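## Task

Set the blue square cup onto the desk top beside arm1, the bearing race driver onto the desk top beside arm2, and the wooden pillar block onto the wooden shelf top beside arm3. Each must keep its current upright orientation and have its entire base resting on that top. Every other object must finish directly on the top of whatever furniture it occupies now. The attempt fails if any object from a top ends up unheld on the floor or on a lower board. Placements that stay put only because a robot holds them do not count. Finish by opening the grippers and moving the arms away.

## Robot and tools

Robots: three identical i2rt Big YAM arms named arm1, arm2 and arm3. Each has six revolute joints, a two-finger gripper and a wrist camera. With joints 1 and 6 at zero and the hand held level and forward, the wrist camera rides on top of the hand looking toward the fingertips. Reach is roughly 1.0 m from the joint 1 axis. Joints move at different speeds, so the path between two postures may sweep wide. Two fixed room cameras, room_a and room_b, watch the scene.

Frame: a single shared scene frame with its origin on the floor and +z up. The hand point lies midway between the fingertips; the hand's z axis runs along the fingers and its y axis is the direction the fingers open and close. Each hand pose is computed from that robot's actual foot pose, which is never printed.

execute_actions(actions, cameras): actions is a list holding one action or none. An action is an object keyed by robot name; under each robot put "joints", an object mapping joint names to absolute target values (not offsets). You may name any subset of arms and joints, and all named motions begin at once but may finish at different times. Joints and ranges: joint1_rad -2.879 to 2.879 (base yaw, positive counter-clockwise seen from above, 0 means the arm extends in the direction its foot faces); joint2_rad 0 to 3.141 (shoulder; 0 has the upper arm pointing back about level, increasing lifts it up and then forward); joint3_rad 0 to 3.019 (elbow; 0 folds the forearm against the upper arm, increasing opens it); joint4_rad -1.692 to 1.57 (hand pitch, positive tilts fingers up); joint5_rad -1.57 to 1.57 (sideways hand swing, positive to the arm's right); joint6_rad -2.094 to 2.094 (hand roll, positive clockwise viewed from behind the hand); gripper_m 0 to 0.093 metres, the fingertip gap. Arcs are in radians. Tolerances for counting a joint as arrived: ±0.045, ±0.14, ±0.09, ±0.055, ±0.03, ±0.035 for joints 1 to 6 and ±0.003 for the gripper. Each finger pad can squeeze about 50 to 62 N, less on some grippers. Example: {"arm1": {"joints": {"gripper_m": 0.05}}, "arm2": {"joints": {"joint1_rad": 0.3}}}. cameras is a list chosen from arm1_cam_wrist, arm2_cam_wrist, arm3_cam_wrist, room_a, room_b, all; omitted, null or ["all"] gives every camera, [] gives none. An unknown key, camera name or out-of-range number rejects the whole call and nothing moves. An empty actions list only reports state and images.

wait(seconds): 0 to 10 s, commands nothing, then returns state and images like an empty action.

zoom_image(camera, region): region is [x0, y0, x1, y1] in pixels of that camera's most recent full image, origin top-left, at most 504 by 504 pixels.

finished_scene(scene): pass the current scene number; irreversible. It reports success and gives the next scene's task. Answering without any tool call ends everything.

Reading results: joint_positions lists current joint angles; the "pictures" line names the cameras in image order. Joint torques are listed per arm joint (gripper excluded); they are total drive output with per-unit offset, scaling and noise, nonzero even in free air, and friction can mask or mimic load. joint_status tells how each commanded motion ended: off_target means it stopped short and may still be pushing; contact_stop or time_out means it now holds where it stopped, except that a timed-out joint can keep a target up to 0.375, 0.375, 0.113, 0.225, 0.075, 0.3 rad (joints 1 to 6) from its position and keep pushing, resuming motion if freed. "joint command not followed", often with a cause line, means a safety check blocked that arm's joint targets (the gripper target still runs); those joints read not_followed and the arm may retry them on later actions until new passing targets arrive or the path clears. on_its_own reports what the robot is doing uncommanded, and "held at" is the held target, not the actual angle. Joints you leave out may still be driving to old targets. A target very near the current position may not move a joint. A joint supporting a load after time_out sags. To relieve pushing, command the joint its reported position. If a result reports a stop, any later motion, wait or finished_scene calls in that same reply are skipped.

Hazards: the arms do not stop on contact and can push hard. Sustained pushing or holding heats motors; a MOTOR HOT line appears from 85 °C, and at 100 °C an OVER-TEMPERATURE FAULT drops that arm and its gripper until cooled, with unreached keys shown as limit_stop_at_motor_heat (resend the target afterward). Heat builds even while you think, and some carries into the next scene. A forceful squeeze between two robots fails the task outright, and a strong collision may too; no state line reports arm-to-arm contact, and the clearance check can act late and ignores fingers, gripper housings and wrist cameras. Objects touching robots are fine. Avoid dropping, slipping, slamming or shoving things, and keep everything off the floor and lower boards. Loose objects can occasionally be nudged by outside pushes. The robot holds your last command while you think, and an arm does not wait for the others. Shorter robot motion is better.

Each tool is called after "Call:" as name(argument=value, ...), one argument or row to a line, values as JSON.

## Session

Call:
execute_actions(
  actions=[],
)

Scene clock: 0.00 s.
Joint torques (N m, as the arm reports them, + toward a larger angle): no reading
arm1.joint_positions: joint1_rad=+0.241 joint2_rad=+0.573 joint3_rad=+1.593 joint4_rad=-1.543 joint5_rad=-0.126 joint6_rad=+0.476 gripper_m=+0.094
arm1.joint_status: not commanded
arm1.hand: x=-0.1522 y=-0.2445 z=+1.5749 quat_wxyz=(+0.118, +0.825, -0.263, -0.487) (m; scene frame)
arm2.joint_positions: joint1_rad=-0.034 joint2_rad=+0.532 joint3_rad=+1.332 joint4_rad=-1.416 joint5_rad=-0.258 joint6_rad=+0.105 gripper_m=+0.094
arm2.joint_status: not commanded
arm2.hand: x=+1.2751 y=+0.4541 z=+1.3496 quat_wxyz=(-0.170, +0.697, -0.547, -0.432) (m; scene frame)
arm3.joint_positions: joint1_rad=+0.590 joint2_rad=+0.306 joint3_rad=+1.647 joint4_rad=-1.396 joint5_rad=-0.141 joint6_rad=-0.705 gripper_m=+0.094
arm3.joint_status: not commanded
arm3.hand: x=-1.3876 y=-0.0261 z=+1.6034 quat_wxyz=(-0.459, +0.723, -0.017, -0.516) (m; scene frame)
pictures: arm1_cam_wrist, arm2_cam_wrist, arm3_cam_wrist, room_a, room_b
Images, in order (width x height): arm1_cam_wrist 504x504, arm2_cam_wrist 504x504, arm3_cam_wrist 504x504, room_a 504x504, room_b 504x504.

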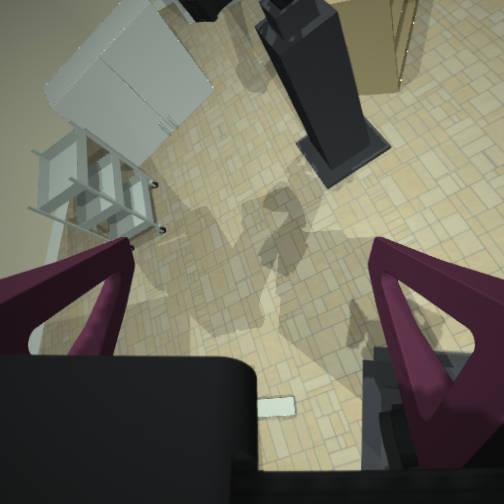

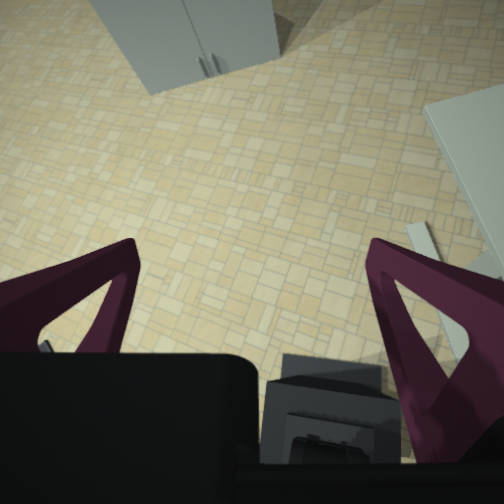

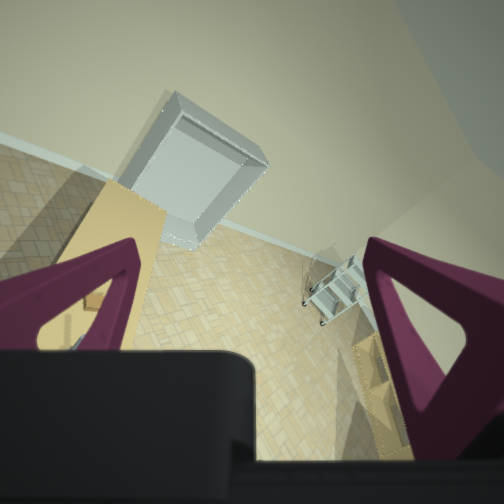

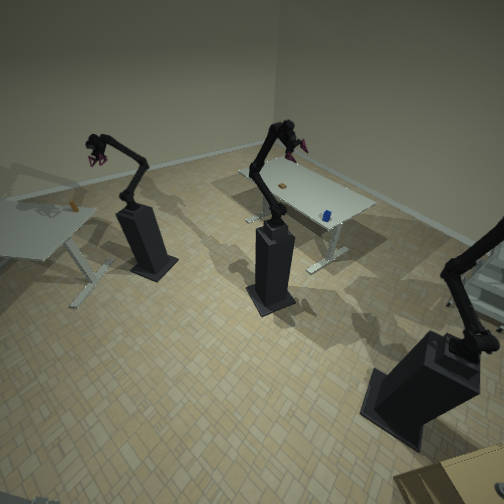

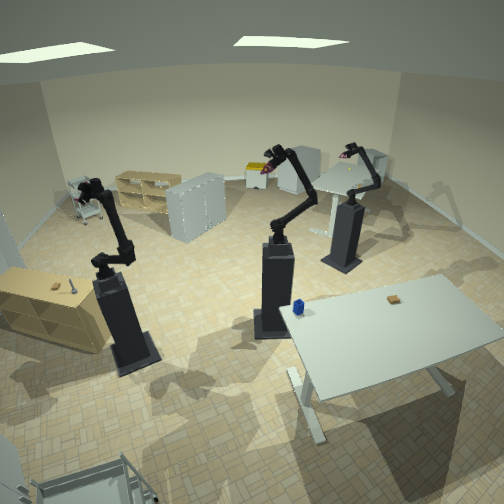

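Call:
zoom_image(
  camera="room_b",
  region=[0, 240, 160, 380],
)

Call:
zoom_image(
  camera="room_a",
  region=[0, 120, 200, 320],
)

Call:
zoom_image(
  camera="room_b",
  region=[240, 130, 440, 350],
)

Region (0, 240, 160, 380) of room_b's 504x504 image, scaled by 3.150, with more detail than that image has; it fills the top 441 rows of this view, and the rest is white.

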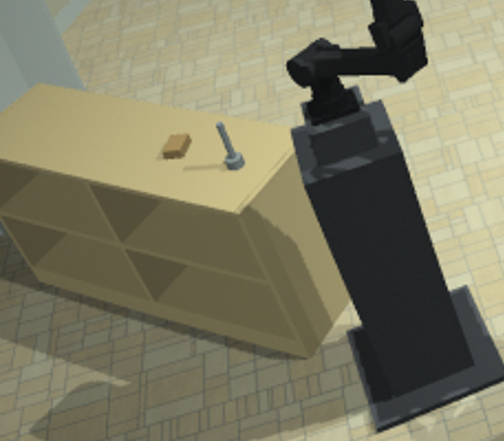

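Region (0, 120, 200, 320) of room_a's 504x504 image, scaled by 2.520, with more detail than that image has.

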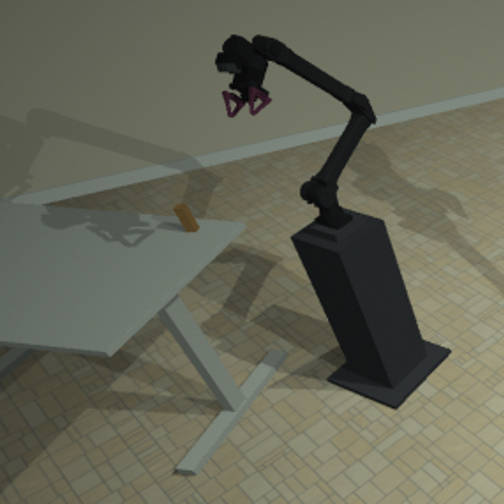

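Region (240, 130, 440, 350) of room_b's 504x504 image, scaled by 2.291, with more detail than that image has; it fills the left 458 columns of this view, and the rest is white.

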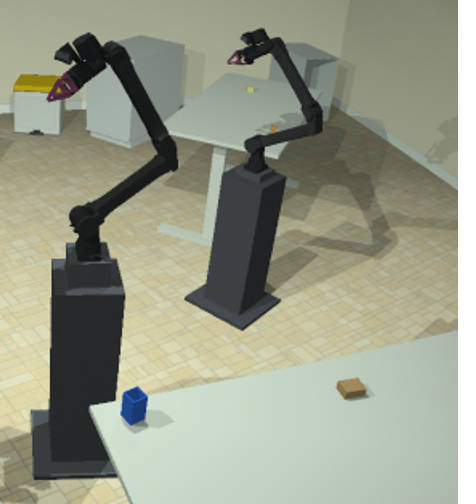

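Call:
execute_actions(
  actions=[
    {"arm1":{"joints":{"joint4_rad":-1.02,"joint5_rad":0,"joint6_rad":0}},"arm2":{"joints":{"joint1_rad":-0.75,"joint5_rad":0,"joint6_rad":0}},"arm3":{"joints":{"joint1_rad":1.3,"joint5_rad":0,"joint6_rad":0}}},
  ],
  cameras=[],
)

Call:
execute_actions(
  actions=[
    {"arm1":{"joints":{"joint4_rad":-1.6}},"arm2":{"joints":{"joint2_rad":0.9,"joint3_rad":1.0,"joint4_rad":-1.1}},"arm3":{"joints":{"joint2_rad":0.9,"joint3_rad":1.0,"joint4_rad":-1.1}}},
  ],
)

Scene clock: 2.23 s.
Joint torques (N m, as the arm reports them, + toward a larger angle): arm1=[-1.37  3.35  7.95  2.66  0.16 -0.24] | arm2=[ 0.55  2.44  8.42  1.48 -0.03 -0.25] | arm3=[0.81 9.48 3.73 2.24 0.11 0.16]
arm1.joint_positions: joint1_rad=+0.241 joint2_rad=+0.573 joint3_rad=+1.593 joint4_rad=-1.044 joint5_rad=-0.003 joint6_rad=+0.015 gripper_m=+0.094
arm1.joint_status: all done
arm1.hand: x=-0.1815 y=-0.2169 z=+1.6910 quat_wxyz=(-0.070, +0.712, -0.080, -0.694) (m; scene frame)
arm2.joint_positions: joint1_rad=-0.743 joint2_rad=+0.532 joint3_rad=+1.332 joint4_rad=-1.416 joint5_rad=-0.001 joint6_rad=+0.009 gripper_m=+0.094
arm2.joint_status: all done
arm2.hand: x=+1.4522 y=+0.4484 z=+1.3466 quat_wxyz=(-0.391, +0.454, -0.766, -0.232) (m; scene frame)
arm3.joint_positions: joint1_rad=+1.294 joint2_rad=+0.306 joint3_rad=+1.647 joint4_rad=-1.396 joint5_rad=-0.003 joint6_rad=-0.012 gripper_m=+0.094
arm3.joint_status: all done
arm3.hand: x=-1.3752 y=-0.0181 z=+1.6034 quat_wxyz=(-0.071, +0.723, -0.059, -0.685) (m; scene frame)
pictures: none
No camera images: the call's "cameras" was empty. Leave "cameras" out to get every camera's image.

Scene clock: 3.73 s.
Joint torques (N m, as the arm reports them, + toward a larger angle): arm1=[-1.68  3.13  7.97  1.32  0.19 -0.14] | arm2=[ 0.5  -4.26 10.68  1.4  -0.04 -0.25] | arm3=[ 0.39 -2.61 10.59  1.64  0.08  0.19]
arm1.joint_positions: joint1_rad=+0.241 joint2_rad=+0.573 joint3_rad=+1.593 joint4_rad=-1.590 joint5_rad=-0.003 joint6_rad=+0.015 gripper_m=+0.094
arm1.joint_status: all done
arm1.hand: x=-0.1430 y=-0.2250 z=+1.5642 quat_wxyz=(-0.048, +0.873, -0.099, -0.476) (m; scene frame)
arm2.joint_positions: joint1_rad=-0.743 joint2_rad=+0.903 joint3_rad=+0.980 joint4_rad=-1.113 joint5_rad=-0.001 joint6_rad=+0.009 gripper_m=+0.094
arm2.joint_status: all done
arm2.hand: x=+1.5238 y=+0.5775 z=+1.1198 quat_wxyz=(-0.223, +0.492, -0.831, -0.131) (m; scene frame)
arm3.joint_positions: joint1_rad=+1.294 joint2_rad=+0.892 joint3_rad=+0.976 joint4_rad=-1.104 joint5_rad=-0.003 joint6_rad=-0.012 gripper_m=+0.094
arm3.joint_status: all done
arm3.hand: x=-1.7026 y=+0.0475 z=+1.2276 quat_wxyz=(-0.030, +0.958, -0.083, -0.272) (m; scene frame)
pictures: arm1_cam_wrist, arm2_cam_wrist, arm3_cam_wrist, room_a, room_b
Images, in order (width x height): arm1_cam_wrist 504x504, arm2_cam_wrist 504x504, arm3_cam_wrist 504x504, room_a 504x504, room_b 504x504.

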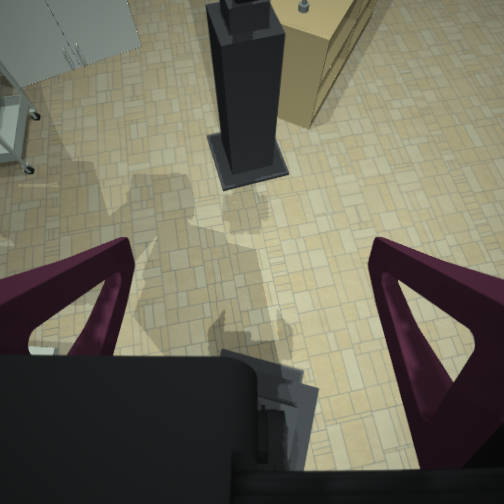

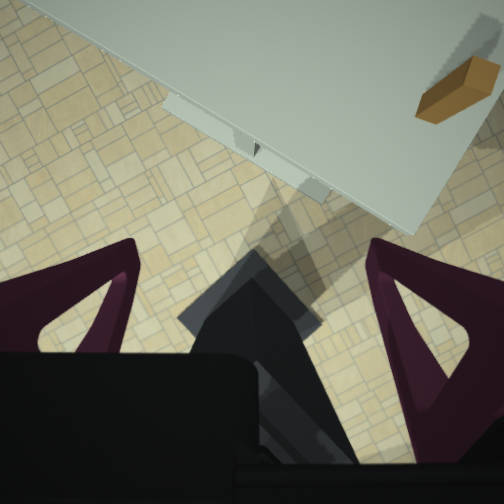

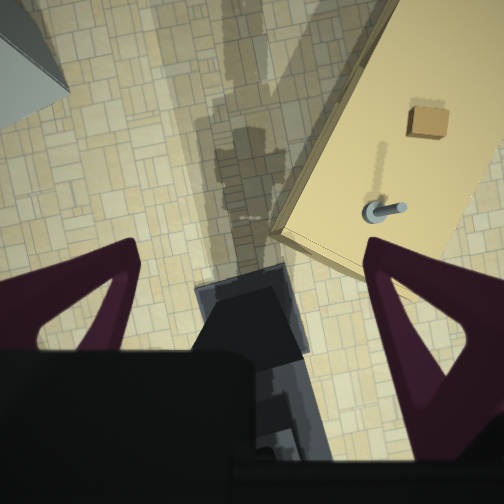

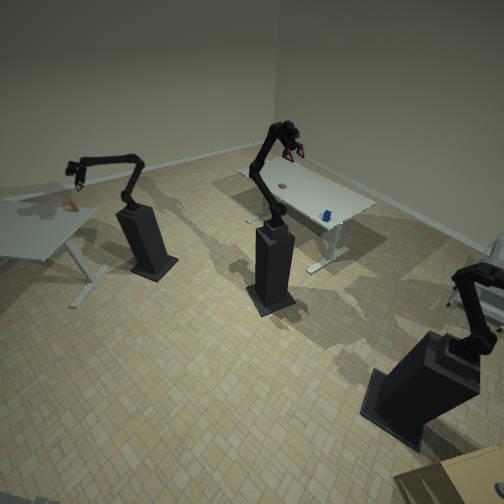

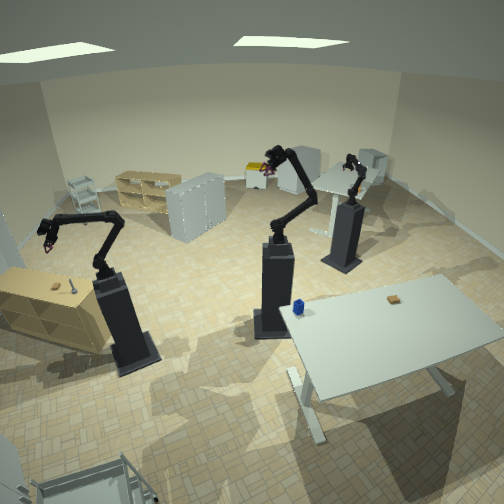

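Call:
execute_actions(
  actions=[
    {"arm2":{"joints":{"joint1_rad":-1.27,"joint2_rad":1.3,"joint3_rad":1.2,"joint4_rad":-0.93}},"arm3":{"joints":{"joint1_rad":0.63,"joint2_rad":1.2,"joint3_rad":0.9,"joint4_rad":-0.73}}},
  ],
  cameras=["arm2_cam_wrist","arm3_cam_wrist"],
)

Scene clock: 6.37 s.
Joint torques (N m, as the arm reports them, + toward a larger angle): arm1=[-1.85  3.15  8.04  1.36  0.16 -0.2 ] | arm2=[  1.67 -10.59  10.9    1.03  -0.1   -0.23] | arm3=[-0.68 -7.84  8.78  2.17  0.02  0.16]
arm1.joint_positions: joint1_rad=+0.241 joint2_rad=+0.573 joint3_rad=+1.593 joint4_rad=-1.590 joint5_rad=-0.003 joint6_rad=+0.015 gripper_m=+0.094
arm1.joint_status: not commanded
arm1.hand: x=-0.1430 y=-0.2250 z=+1.5642 quat_wxyz=(-0.048, +0.873, -0.099, -0.476) (m; scene frame)
arm2.joint_positions: joint1_rad=-1.278 joint2_rad=+1.306 joint3_rad=+1.174 joint4_rad=-0.933 joint5_rad=+0.001 joint6_rad=+0.007 gripper_m=+0.094
arm2.joint_status: all done
arm2.hand: x=+1.7758 y=+0.5216 z=+1.0814 quat_wxyz=(-0.240, +0.256, -0.934, -0.061) (m; scene frame)
arm3.joint_positions: joint1_rad=+0.633 joint2_rad=+1.209 joint3_rad=+0.897 joint4_rad=-0.746 joint5_rad=-0.001 joint6_rad=-0.010 gripper_m=+0.094
arm3.joint_status: all done
arm3.hand: x=-1.6506 y=+0.3111 z=+1.1168 quat_wxyz=(-0.109, +0.883, -0.392, -0.234) (m; scene frame)
pictures: arm2_cam_wrist, arm3_cam_wrist
Images, in order (width x height): arm2_cam_wrist 504x504, arm3_cam_wrist 504x504.

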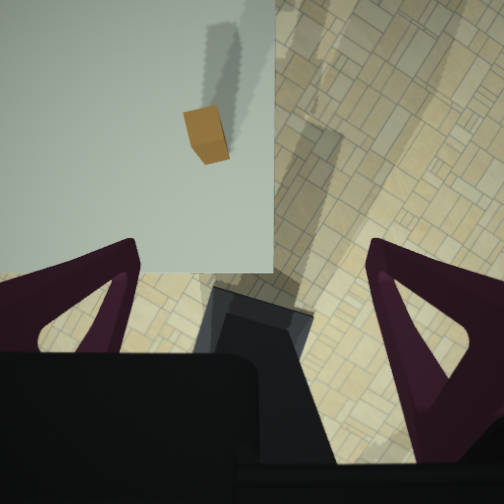

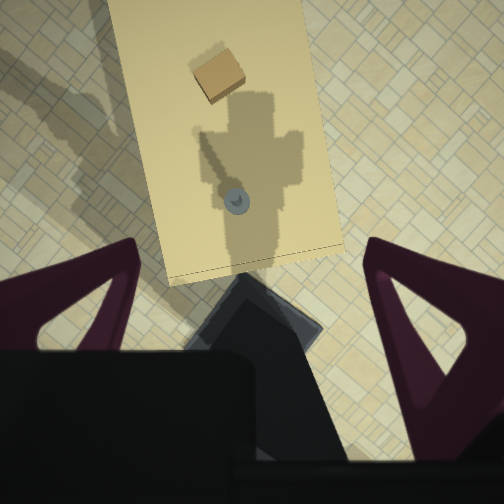

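Call:
execute_actions(
  actions=[
    {"arm2":{"joints":{"joint1_rad":-1.2,"joint2_rad":1.69,"joint3_rad":1.74,"joint4_rad":-1.09}},"arm3":{"joints":{"joint1_rad":0.688,"joint2_rad":1.64,"joint3_rad":1.26,"joint4_rad":-0.65}}},
  ],
  cameras=["arm2_cam_wrist","arm3_cam_wrist","room_a","room_b"],
)

Scene clock: 9.27 s.
Joint torques (N m, as the arm reports them, + toward a larger angle): arm1=[-1.91  3.54  8.06  1.4   0.15 -0.19] | arm2=[  0.48 -15.05  12.14   0.56  -0.1   -0.23] | arm3=[  0.43 -12.48  11.23   1.75   0.02   0.15]
arm1.joint_positions: joint1_rad=+0.241 joint2_rad=+0.573 joint3_rad=+1.593 joint4_rad=-1.590 joint5_rad=-0.003 joint6_rad=+0.015 gripper_m=+0.094
arm1.joint_status: not commanded
arm1.hand: x=-0.1430 y=-0.2250 z=+1.5642 quat_wxyz=(-0.048, +0.873, -0.099, -0.476) (m; scene frame)
arm2.joint_positions: joint1_rad=-1.197 joint2_rad=+1.685 joint3_rad=+1.697 joint4_rad=-1.081 joint5_rad=+0.001 joint6_rad=+0.007 gripper_m=+0.094
arm2.joint_status: all done
arm2.hand: x=+1.8735 y=+0.6404 z=+1.1198 quat_wxyz=(-0.235, +0.294, -0.924, -0.071) (m; scene frame)
arm3.joint_positions: joint1_rad=+0.683 joint2_rad=+1.639 joint3_rad=+1.218 joint4_rad=-0.657 joint5_rad=-0.001 joint6_rad=-0.010 gripper_m=+0.094
arm3.joint_status: all done
arm3.hand: x=-1.7678 y=+0.4002 z=+1.0719 quat_wxyz=(-0.099, +0.895, -0.371, -0.228) (m; scene frame)
pictures: arm2_cam_wrist, arm3_cam_wrist, room_a, room_b
Images, in order (width x height): arm2_cam_wrist 504x504, arm3_cam_wrist 504x504, room_a 504x504, room_b 504x504.

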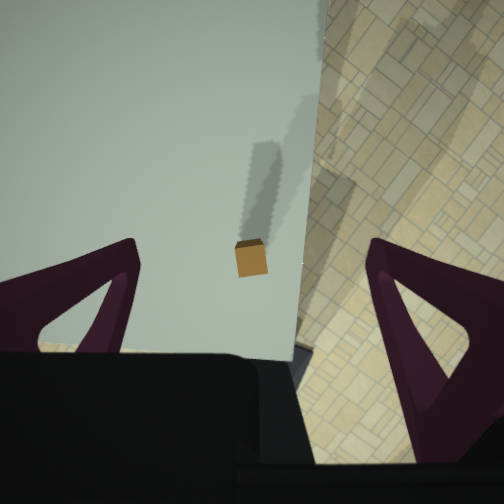

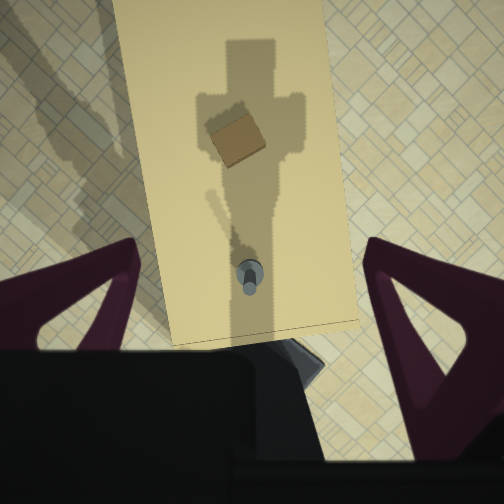

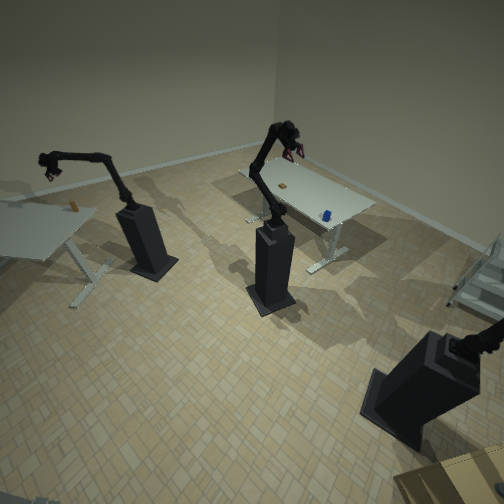

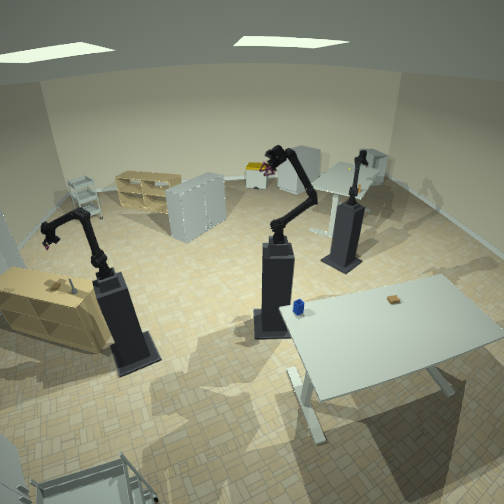

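Call:
execute_actions(
  actions=[
    {"arm2":{"joints":{"joint2_rad":1.72,"joint3_rad":1.335,"joint4_rad":-0.65}},"arm3":{"joints":{"joint1_rad":0.69,"joint2_rad":1.703,"joint3_rad":0.91,"joint4_rad":-0.24}},"arm1":{"joints":{"joint1_rad":-2.3,"joint2_rad":1.0,"joint3_rad":0.9,"joint4_rad":0.1}}},
  ],
  cameras=["arm2_cam_wrist","arm3_cam_wrist","room_a","room_b"],
)

Scene clock: 12.30 s.
Joint torques (N m, as the arm reports them, + toward a larger angle): arm1=[-2.52 -6.94 10.31  2.72  0.01 -0.14] | arm2=[  0.63 -14.96   8.83   1.44  -0.09  -0.24] | arm3=[  0.55 -10.95   7.41   2.12   0.02   0.17]
arm1.joint_positions: joint1_rad=-2.298 joint2_rad=+1.008 joint3_rad=+0.906 joint4_rad=+0.076 joint5_rad=+0.000 joint6_rad=+0.012 gripper_m=+0.095
arm1.joint_status: all done
arm1.hand: x=+0.4676 y=-0.0665 z=+1.4227 quat_wxyz=(-0.685, +0.133, -0.702, -0.139) (m; scene frame)
arm2.joint_positions: joint1_rad=-1.197 joint2_rad=+1.708 joint3_rad=+1.333 joint4_rad=-0.663 joint5_rad=+0.001 joint6_rad=+0.007 gripper_m=+0.094
arm2.joint_status: all done
arm2.hand: x=+1.8643 y=+0.6319 z=+0.9764 quat_wxyz=(-0.249, +0.293, -0.920, -0.075) (m; scene frame)
arm3.joint_positions: joint1_rad=+0.683 joint2_rad=+1.700 joint3_rad=+0.900 joint4_rad=-0.256 joint5_rad=-0.001 joint6_rad=-0.010 gripper_m=+0.094
arm3.joint_status: all done
arm3.hand: x=-1.7295 y=+0.3619 z=+0.9494 quat_wxyz=(-0.103, +0.892, -0.370, -0.237) (m; scene frame)
pictures: arm2_cam_wrist, arm3_cam_wrist, room_a, room_b
Images, in order (width x height): arm2_cam_wrist 504x504, arm3_cam_wrist 504x504, room_a 504x504, room_b 504x504.

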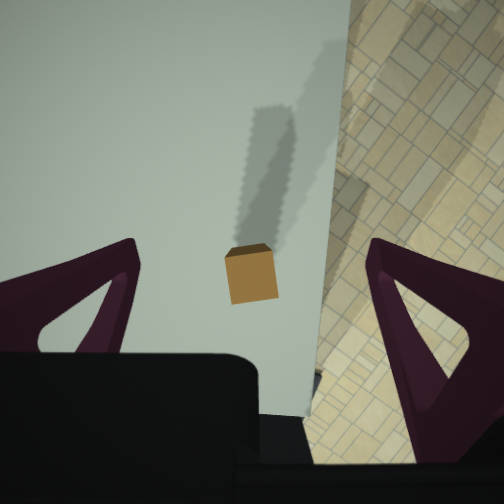

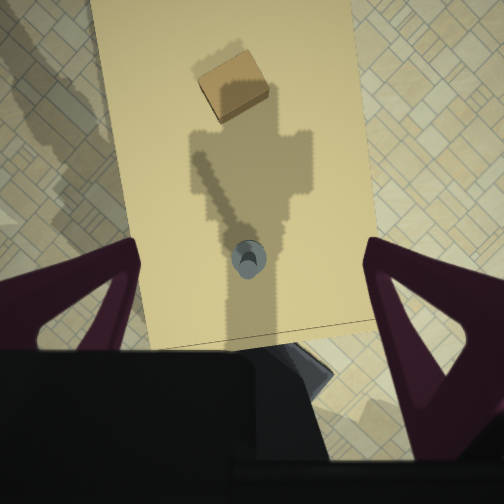

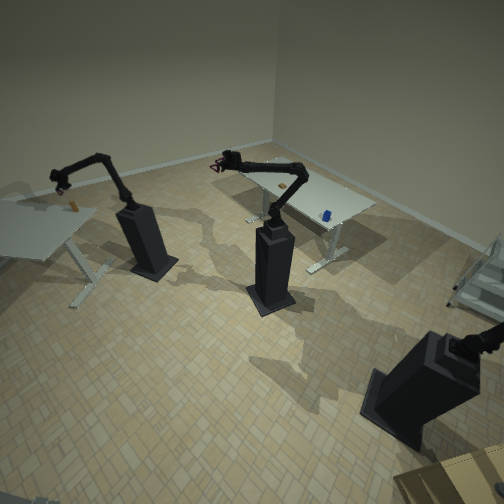

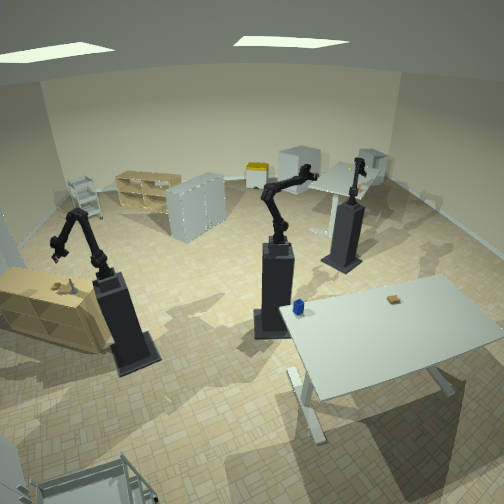

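Call:
execute_actions(
  actions=[
    {"arm2":{"joints":{"joint2_rad":1.775,"joint3_rad":1.128,"joint4_rad":-0.395}},"arm3":{"joints":{"joint2_rad":1.915,"joint3_rad":0.81,"joint4_rad":0.075}}},
  ],
  cameras=["arm2_cam_wrist","arm3_cam_wrist","room_a","room_b"],
)

Call:
zoom_image(
  camera="room_a",
  region=[30, 150, 130, 250],
)

Call:
zoom_image(
  camera="room_b",
  region=[20, 220, 120, 320],
)

Scene clock: 14.03 s.
Joint torques (N m, as the arm reports them, + toward a larger angle): arm1=[-2.01 -6.92 10.26  2.82  0.03 -0.16] | arm2=[  0.49 -13.86   7.99   1.43  -0.1   -0.23] | arm3=[  0.17 -12.74   5.19   2.15   0.04   0.15]
arm1.joint_positions: joint1_rad=-2.298 joint2_rad=+1.008 joint3_rad=+0.906 joint4_rad=+0.076 joint5_rad=+0.000 joint6_rad=+0.012 gripper_m=+0.095
arm1.joint_status: not commanded
arm1.hand: x=+0.4676 y=-0.0665 z=+1.4227 quat_wxyz=(-0.685, +0.133, -0.702, -0.139) (m; scene frame)
arm2.joint_positions: joint1_rad=-1.197 joint2_rad=+1.765 joint3_rad=+1.123 joint4_rad=-0.408 joint5_rad=+0.001 joint6_rad=+0.007 gripper_m=+0.094
arm2.joint_status: all done
arm2.hand: x=+1.8389 y=+0.6124 z=+0.8787 quat_wxyz=(-0.244, +0.293, -0.921, -0.073) (m; scene frame)
arm3.joint_positions: joint1_rad=+0.683 joint2_rad=+1.924 joint3_rad=+0.800 joint4_rad=+0.059 joint5_rad=-0.001 joint6_rad=-0.010 gripper_m=+0.094
arm3.joint_status: all done
arm3.hand: x=-1.7129 y=+0.3458 z=+0.8431 quat_wxyz=(-0.102, +0.893, -0.370, -0.234) (m; scene frame)
pictures: arm2_cam_wrist, arm3_cam_wrist, room_a, room_b
Images, in order (width x height): arm2_cam_wrist 504x504, arm3_cam_wrist 504x504, room_a 504x504, room_b 504x504.

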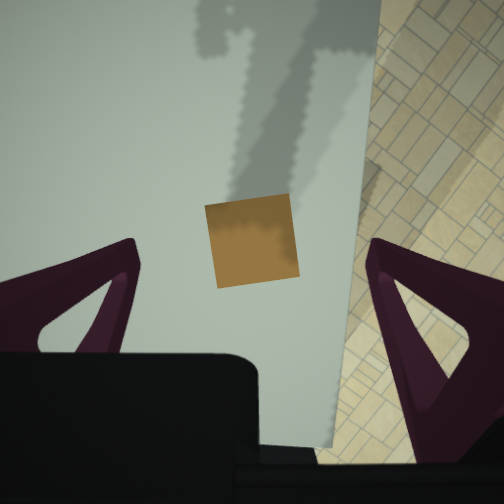

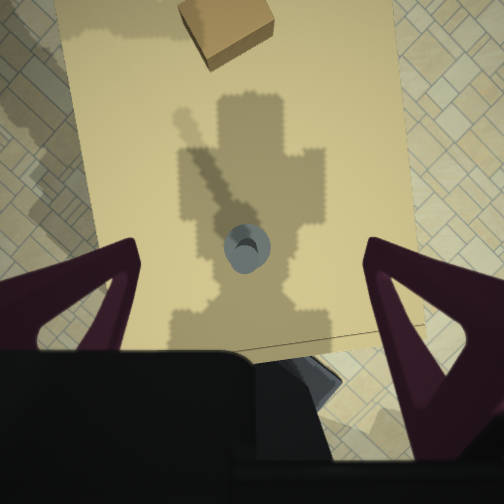

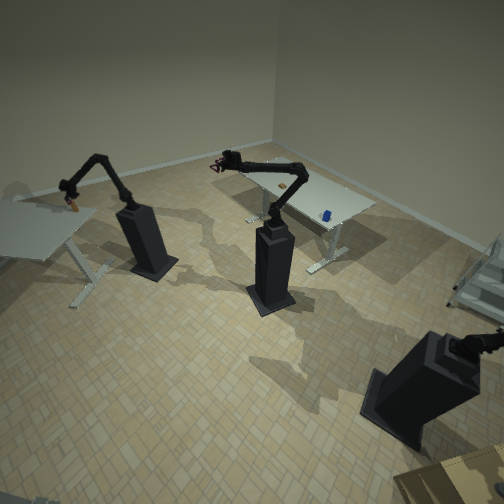

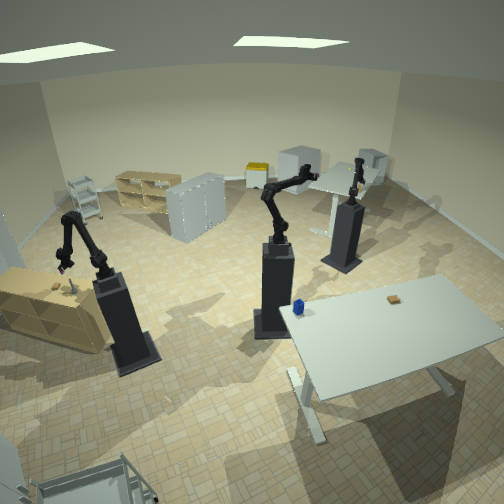

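Region (30, 150, 130, 250) of room_a's 504x504 image, scaled by 5.040, with more detail than that image has.

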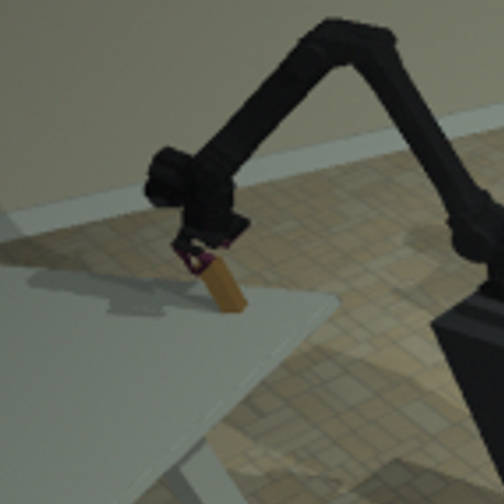

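Region (20, 220, 120, 320) of room_b's 504x504 image, scaled by 5.040, with more detail than that image has.

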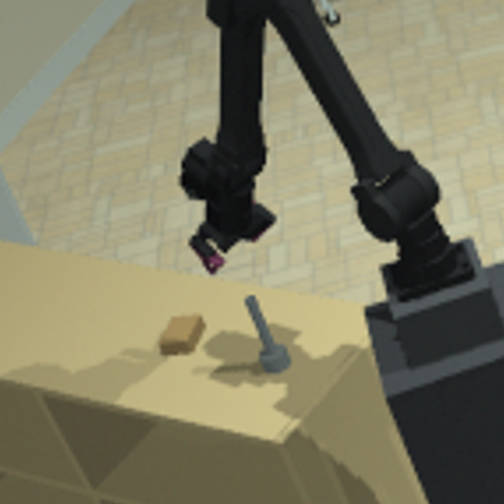

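Call:
execute_actions(
  actions=[
    {"arm2":{"joints":{"joint2_rad":1.875,"joint4_rad":-0.29,"joint6_rad":-0.12}},"arm3":{"joints":{"joint1_rad":0.70,"joint2_rad":2.21,"joint3_rad":0.86,"joint4_rad":0.35}}},
  ],
  cameras=["arm2_cam_wrist","arm3_cam_wrist","room_a","room_b"],
)

Call:
zoom_image(
  camera="room_a",
  region=[30, 150, 130, 250],
)

Call:
zoom_image(
  camera="room_b",
  region=[20, 220, 120, 320],
)

Scene clock: 15.53 s.
Joint torques (N m, as the arm reports them, + toward a larger angle): arm1=[-2.21 -7.46 10.12  2.98  0.07 -0.16] | arm2=[  0.47 -14.88   7.58   1.34  -0.11  -0.25] | arm3=[  0.62 -13.59   3.49   2.11   0.02   0.15]
arm1.joint_positions: joint1_rad=-2.298 joint2_rad=+1.008 joint3_rad=+0.906 joint4_rad=+0.076 joint5_rad=+0.000 joint6_rad=+0.012 gripper_m=+0.095
arm1.joint_status: not commanded
arm1.hand: x=+0.4676 y=-0.0665 z=+1.4227 quat_wxyz=(-0.685, +0.133, -0.702, -0.139) (m; scene frame)
arm2.joint_positions: joint1_rad=-1.197 joint2_rad=+1.860 joint3_rad=+1.123 joint4_rad=-0.303 joint5_rad=+0.001 joint6_rad=-0.111 gripper_m=+0.094
arm2.joint_status: all done
arm2.hand: x=+1.8490 y=+0.6191 z=+0.8372 quat_wxyz=(-0.252, +0.347, -0.901, -0.060) (m; scene frame)
arm3.joint_positions: joint1_rad=+0.688 joint2_rad=+2.215 joint3_rad=+0.854 joint4_rad=+0.334 joint5_rad=-0.001 joint6_rad=-0.010 gripper_m=+0.094
arm3.joint_status: all done
arm3.hand: x=-1.7213 y=+0.3514 z=+0.7485 quat_wxyz=(-0.108, +0.890, -0.366, -0.250) (m; scene frame)
pictures: arm2_cam_wrist, arm3_cam_wrist, room_a, room_b
Images, in order (width x height): arm2_cam_wrist 504x504, arm3_cam_wrist 504x504, room_a 504x504, room_b 504x504.

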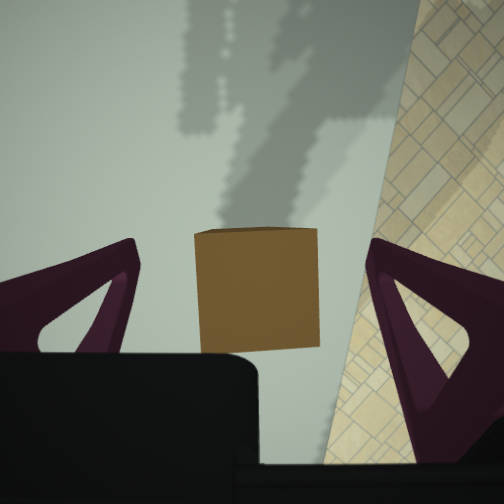

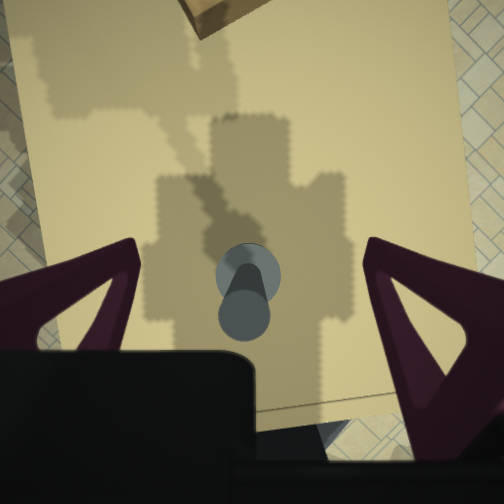

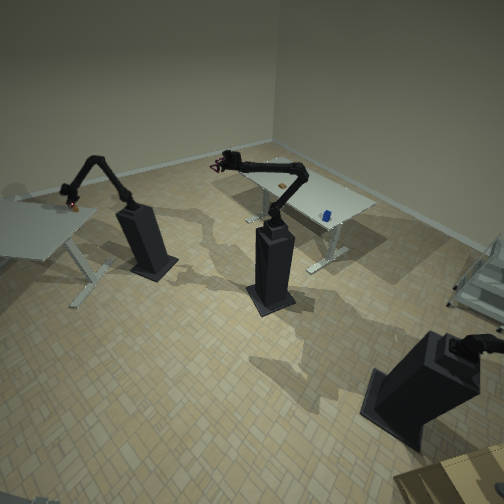

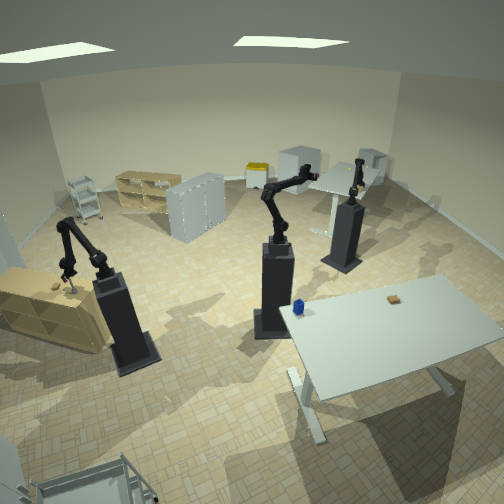

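Region (30, 150, 130, 250) of room_a's 504x504 image, scaled by 5.040, with more detail than that image has.

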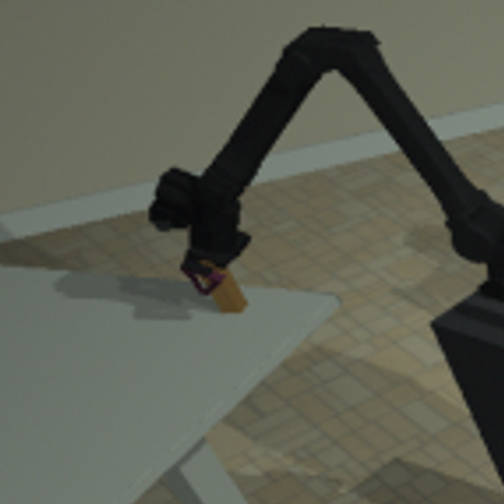

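Region (20, 220, 120, 320) of room_b's 504x504 image, scaled by 5.040, with more detail than that image has.

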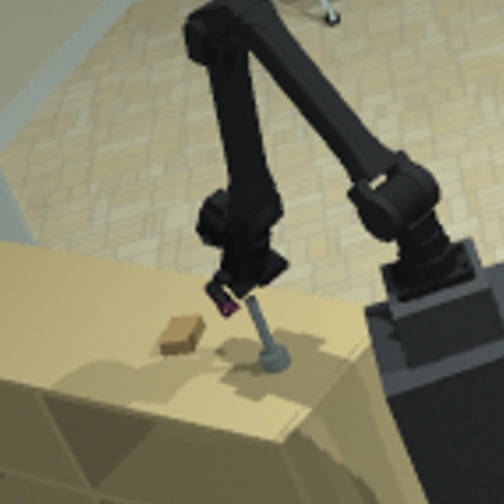

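Call:
execute_actions(
  actions=[
    {"arm2":{"joints":{"joint2_rad":1.893,"joint3_rad":1.094,"joint4_rad":-0.245}},"arm3":{"joints":{"joint1_rad":0.71,"joint2_rad":2.285,"joint3_rad":0.845,"joint4_rad":0.405}}},
  ],
  cameras=["arm2_cam_wrist","arm3_cam_wrist"],
)

Scene clock: 16.60 s.
Joint torques (N m, as the arm reports them, + toward a larger angle): arm1=[-2.52 -7.11 10.39  2.81  0.02 -0.16] | arm2=[  0.7  -13.15   6.56   1.46  -0.1   -0.23] | arm3=[  0.69 -12.4    2.37   2.09   0.05   0.15]
arm1.joint_positions: joint1_rad=-2.298 joint2_rad=+1.008 joint3_rad=+0.906 joint4_rad=+0.076 joint5_rad=+0.000 joint6_rad=+0.012 gripper_m=+0.095
arm1.joint_status: not commanded
arm1.hand: x=+0.4676 y=-0.0665 z=+1.4227 quat_wxyz=(-0.685, +0.133, -0.702, -0.139) (m; scene frame)
arm2.joint_positions: joint1_rad=-1.197 joint2_rad=+1.860 joint3_rad=+1.102 joint4_rad=-0.258 joint5_rad=+0.001 joint6_rad=-0.111 gripper_m=+0.094
arm2.joint_status: all done
arm2.hand: x=+1.8487 y=+0.6188 z=+0.8345 quat_wxyz=(-0.263, +0.346, -0.898, -0.063) (m; scene frame)
arm3.joint_positions: joint1_rad=+0.700 joint2_rad=+2.265 joint3_rad=+0.846 joint4_rad=+0.389 joint5_rad=-0.001 joint6_rad=-0.010 gripper_m=+0.094
arm3.joint_status: all done
arm3.hand: x=-1.7190 y=+0.3407 z=+0.7297 quat_wxyz=(-0.106, +0.892, -0.361, -0.250) (m; scene frame)
pictures: arm2_cam_wrist, arm3_cam_wrist
Images, in order (width x height): arm2_cam_wrist 504x504, arm3_cam_wrist 504x504.

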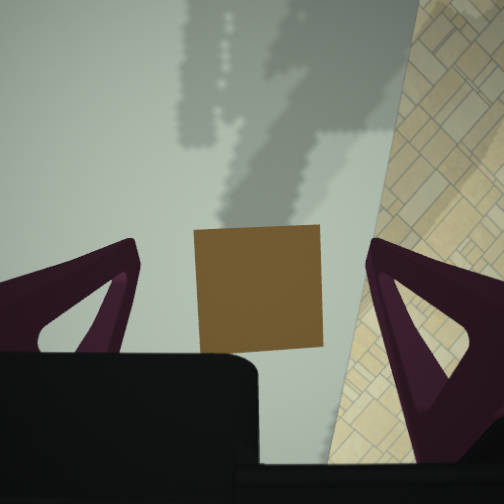

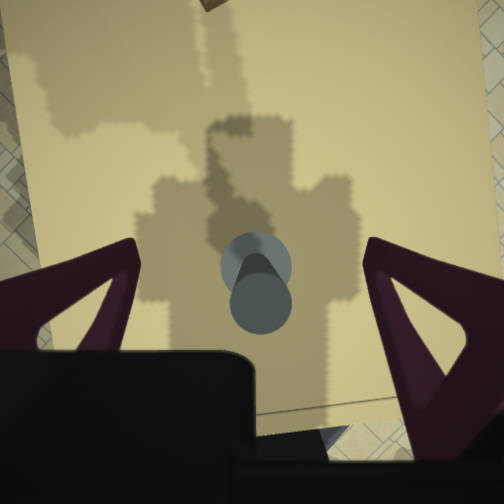

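Joint 2 sticks on small steps, so I'm commanding slightly further.

Call:
execute_actions(
  actions=[
    {"arm2":{"joints":{"joint2_rad":1.925,"joint3_rad":1.09,"joint4_rad":-0.245}},"arm3":{"joints":{"joint2_rad":2.33,"joint4_rad":0.42}}},
  ],
  cameras=["arm2_cam_wrist","arm3_cam_wrist"],
)

Scene clock: 17.43 s.
Joint torques (N m, as the arm reports them, + toward a larger angle): arm1=[-2.24 -7.13 10.39  2.81  0.03 -0.19] | arm2=[  0.66 -13.8    6.31   1.35  -0.11  -0.24] | arm3=[  0.42 -11.99   2.02   2.13   0.04   0.17]
arm1.joint_positions: joint1_rad=-2.298 joint2_rad=+1.008 joint3_rad=+0.906 joint4_rad=+0.076 joint5_rad=+0.000 joint6_rad=+0.012 gripper_m=+0.095
arm1.joint_status: not commanded
arm1.hand: x=+0.4676 y=-0.0665 z=+1.4227 quat_wxyz=(-0.685, +0.133, -0.702, -0.139) (m; scene frame)
arm2.joint_positions: joint1_rad=-1.197 joint2_rad=+1.898 joint3_rad=+1.096 joint4_rad=-0.257 joint5_rad=+0.001 joint6_rad=-0.111 gripper_m=+0.094
arm2.joint_status: all done
arm2.hand: x=+1.8425 y=+0.6141 z=+0.8107 quat_wxyz=(-0.244, +0.348, -0.903, -0.058) (m; scene frame)
arm3.joint_positions: joint1_rad=+0.700 joint2_rad=+2.310 joint3_rad=+0.846 joint4_rad=+0.406 joint5_rad=-0.001 joint6_rad=-0.010 gripper_m=+0.094
arm3.joint_status: all done
arm3.hand: x=-1.7103 y=+0.3323 z=+0.7104 quat_wxyz=(-0.101, +0.896, -0.362, -0.237) (m; scene frame)
pictures: arm2_cam_wrist, arm3_cam_wrist
Images, in order (width x height): arm2_cam_wrist 504x504, arm3_cam_wrist 504x504.

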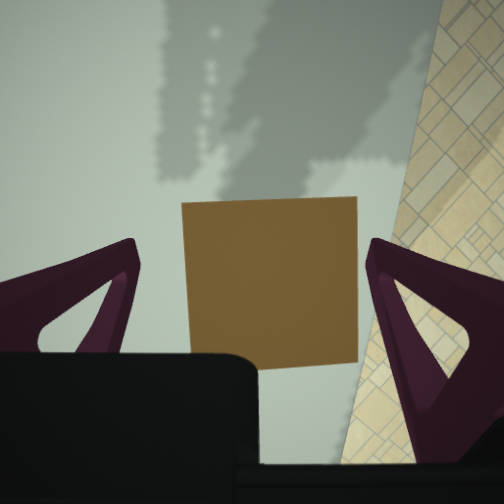

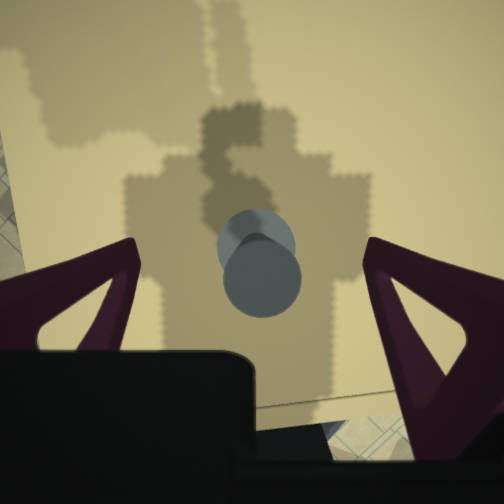

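Call:
execute_actions(
  actions=[
    {"arm2":{"joints":{"gripper_m":0.0}},"arm3":{"joints":{"gripper_m":0.0}}},
  ],
  cameras=["arm2_cam_wrist","arm3_cam_wrist"],
)

Scene clock: 18.23 s.
Joint torques (N m, as the arm reports them, + toward a larger angle): arm1=[-2.3  -6.75 10.26  2.85  0.04 -0.16] | arm2=[  0.69 -14.02   6.38   1.25  -0.05  -0.23] | arm3=[  0.41 -11.84   1.97   2.21  -0.06   0.18]
arm1.joint_positions: joint1_rad=-2.298 joint2_rad=+1.008 joint3_rad=+0.906 joint4_rad=+0.076 joint5_rad=+0.000 joint6_rad=+0.012 gripper_m=+0.095
arm1.joint_status: not commanded
arm1.hand: x=+0.4676 y=-0.0665 z=+1.4227 quat_wxyz=(-0.685, +0.133, -0.702, -0.139) (m; scene frame)
arm2.joint_positions: joint1_rad=-1.197 joint2_rad=+1.898 joint3_rad=+1.096 joint4_rad=-0.256 joint5_rad=-0.001 joint6_rad=-0.112 gripper_m=+0.034
arm2.joint_status: gripper_m off_target (ended at +0.034, target +0.000)
arm2.hand: x=+1.8425 y=+0.6143 z=+0.8108 quat_wxyz=(-0.244, +0.348, -0.903, -0.058) (m; scene frame)
arm3.joint_positions: joint1_rad=+0.701 joint2_rad=+2.310 joint3_rad=+0.846 joint4_rad=+0.406 joint5_rad=+0.000 joint6_rad=-0.009 gripper_m=+0.019
arm3.joint_status: gripper_m off_target (ended at +0.019, target +0.000)
arm3.hand: x=-1.7102 y=+0.3324 z=+0.7103 quat_wxyz=(-0.102, +0.895, -0.363, -0.237) (m; scene frame)
pictures: arm2_cam_wrist, arm3_cam_wrist
Images, in order (width x height): arm2_cam_wrist 504x504, arm3_cam_wrist 504x504.

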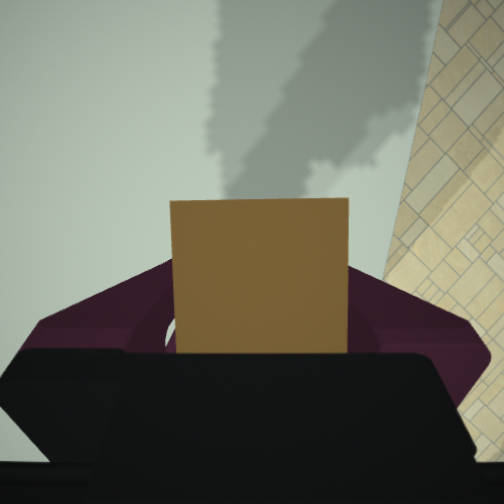

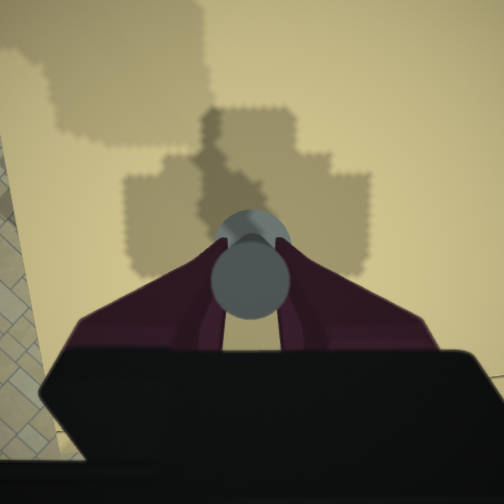

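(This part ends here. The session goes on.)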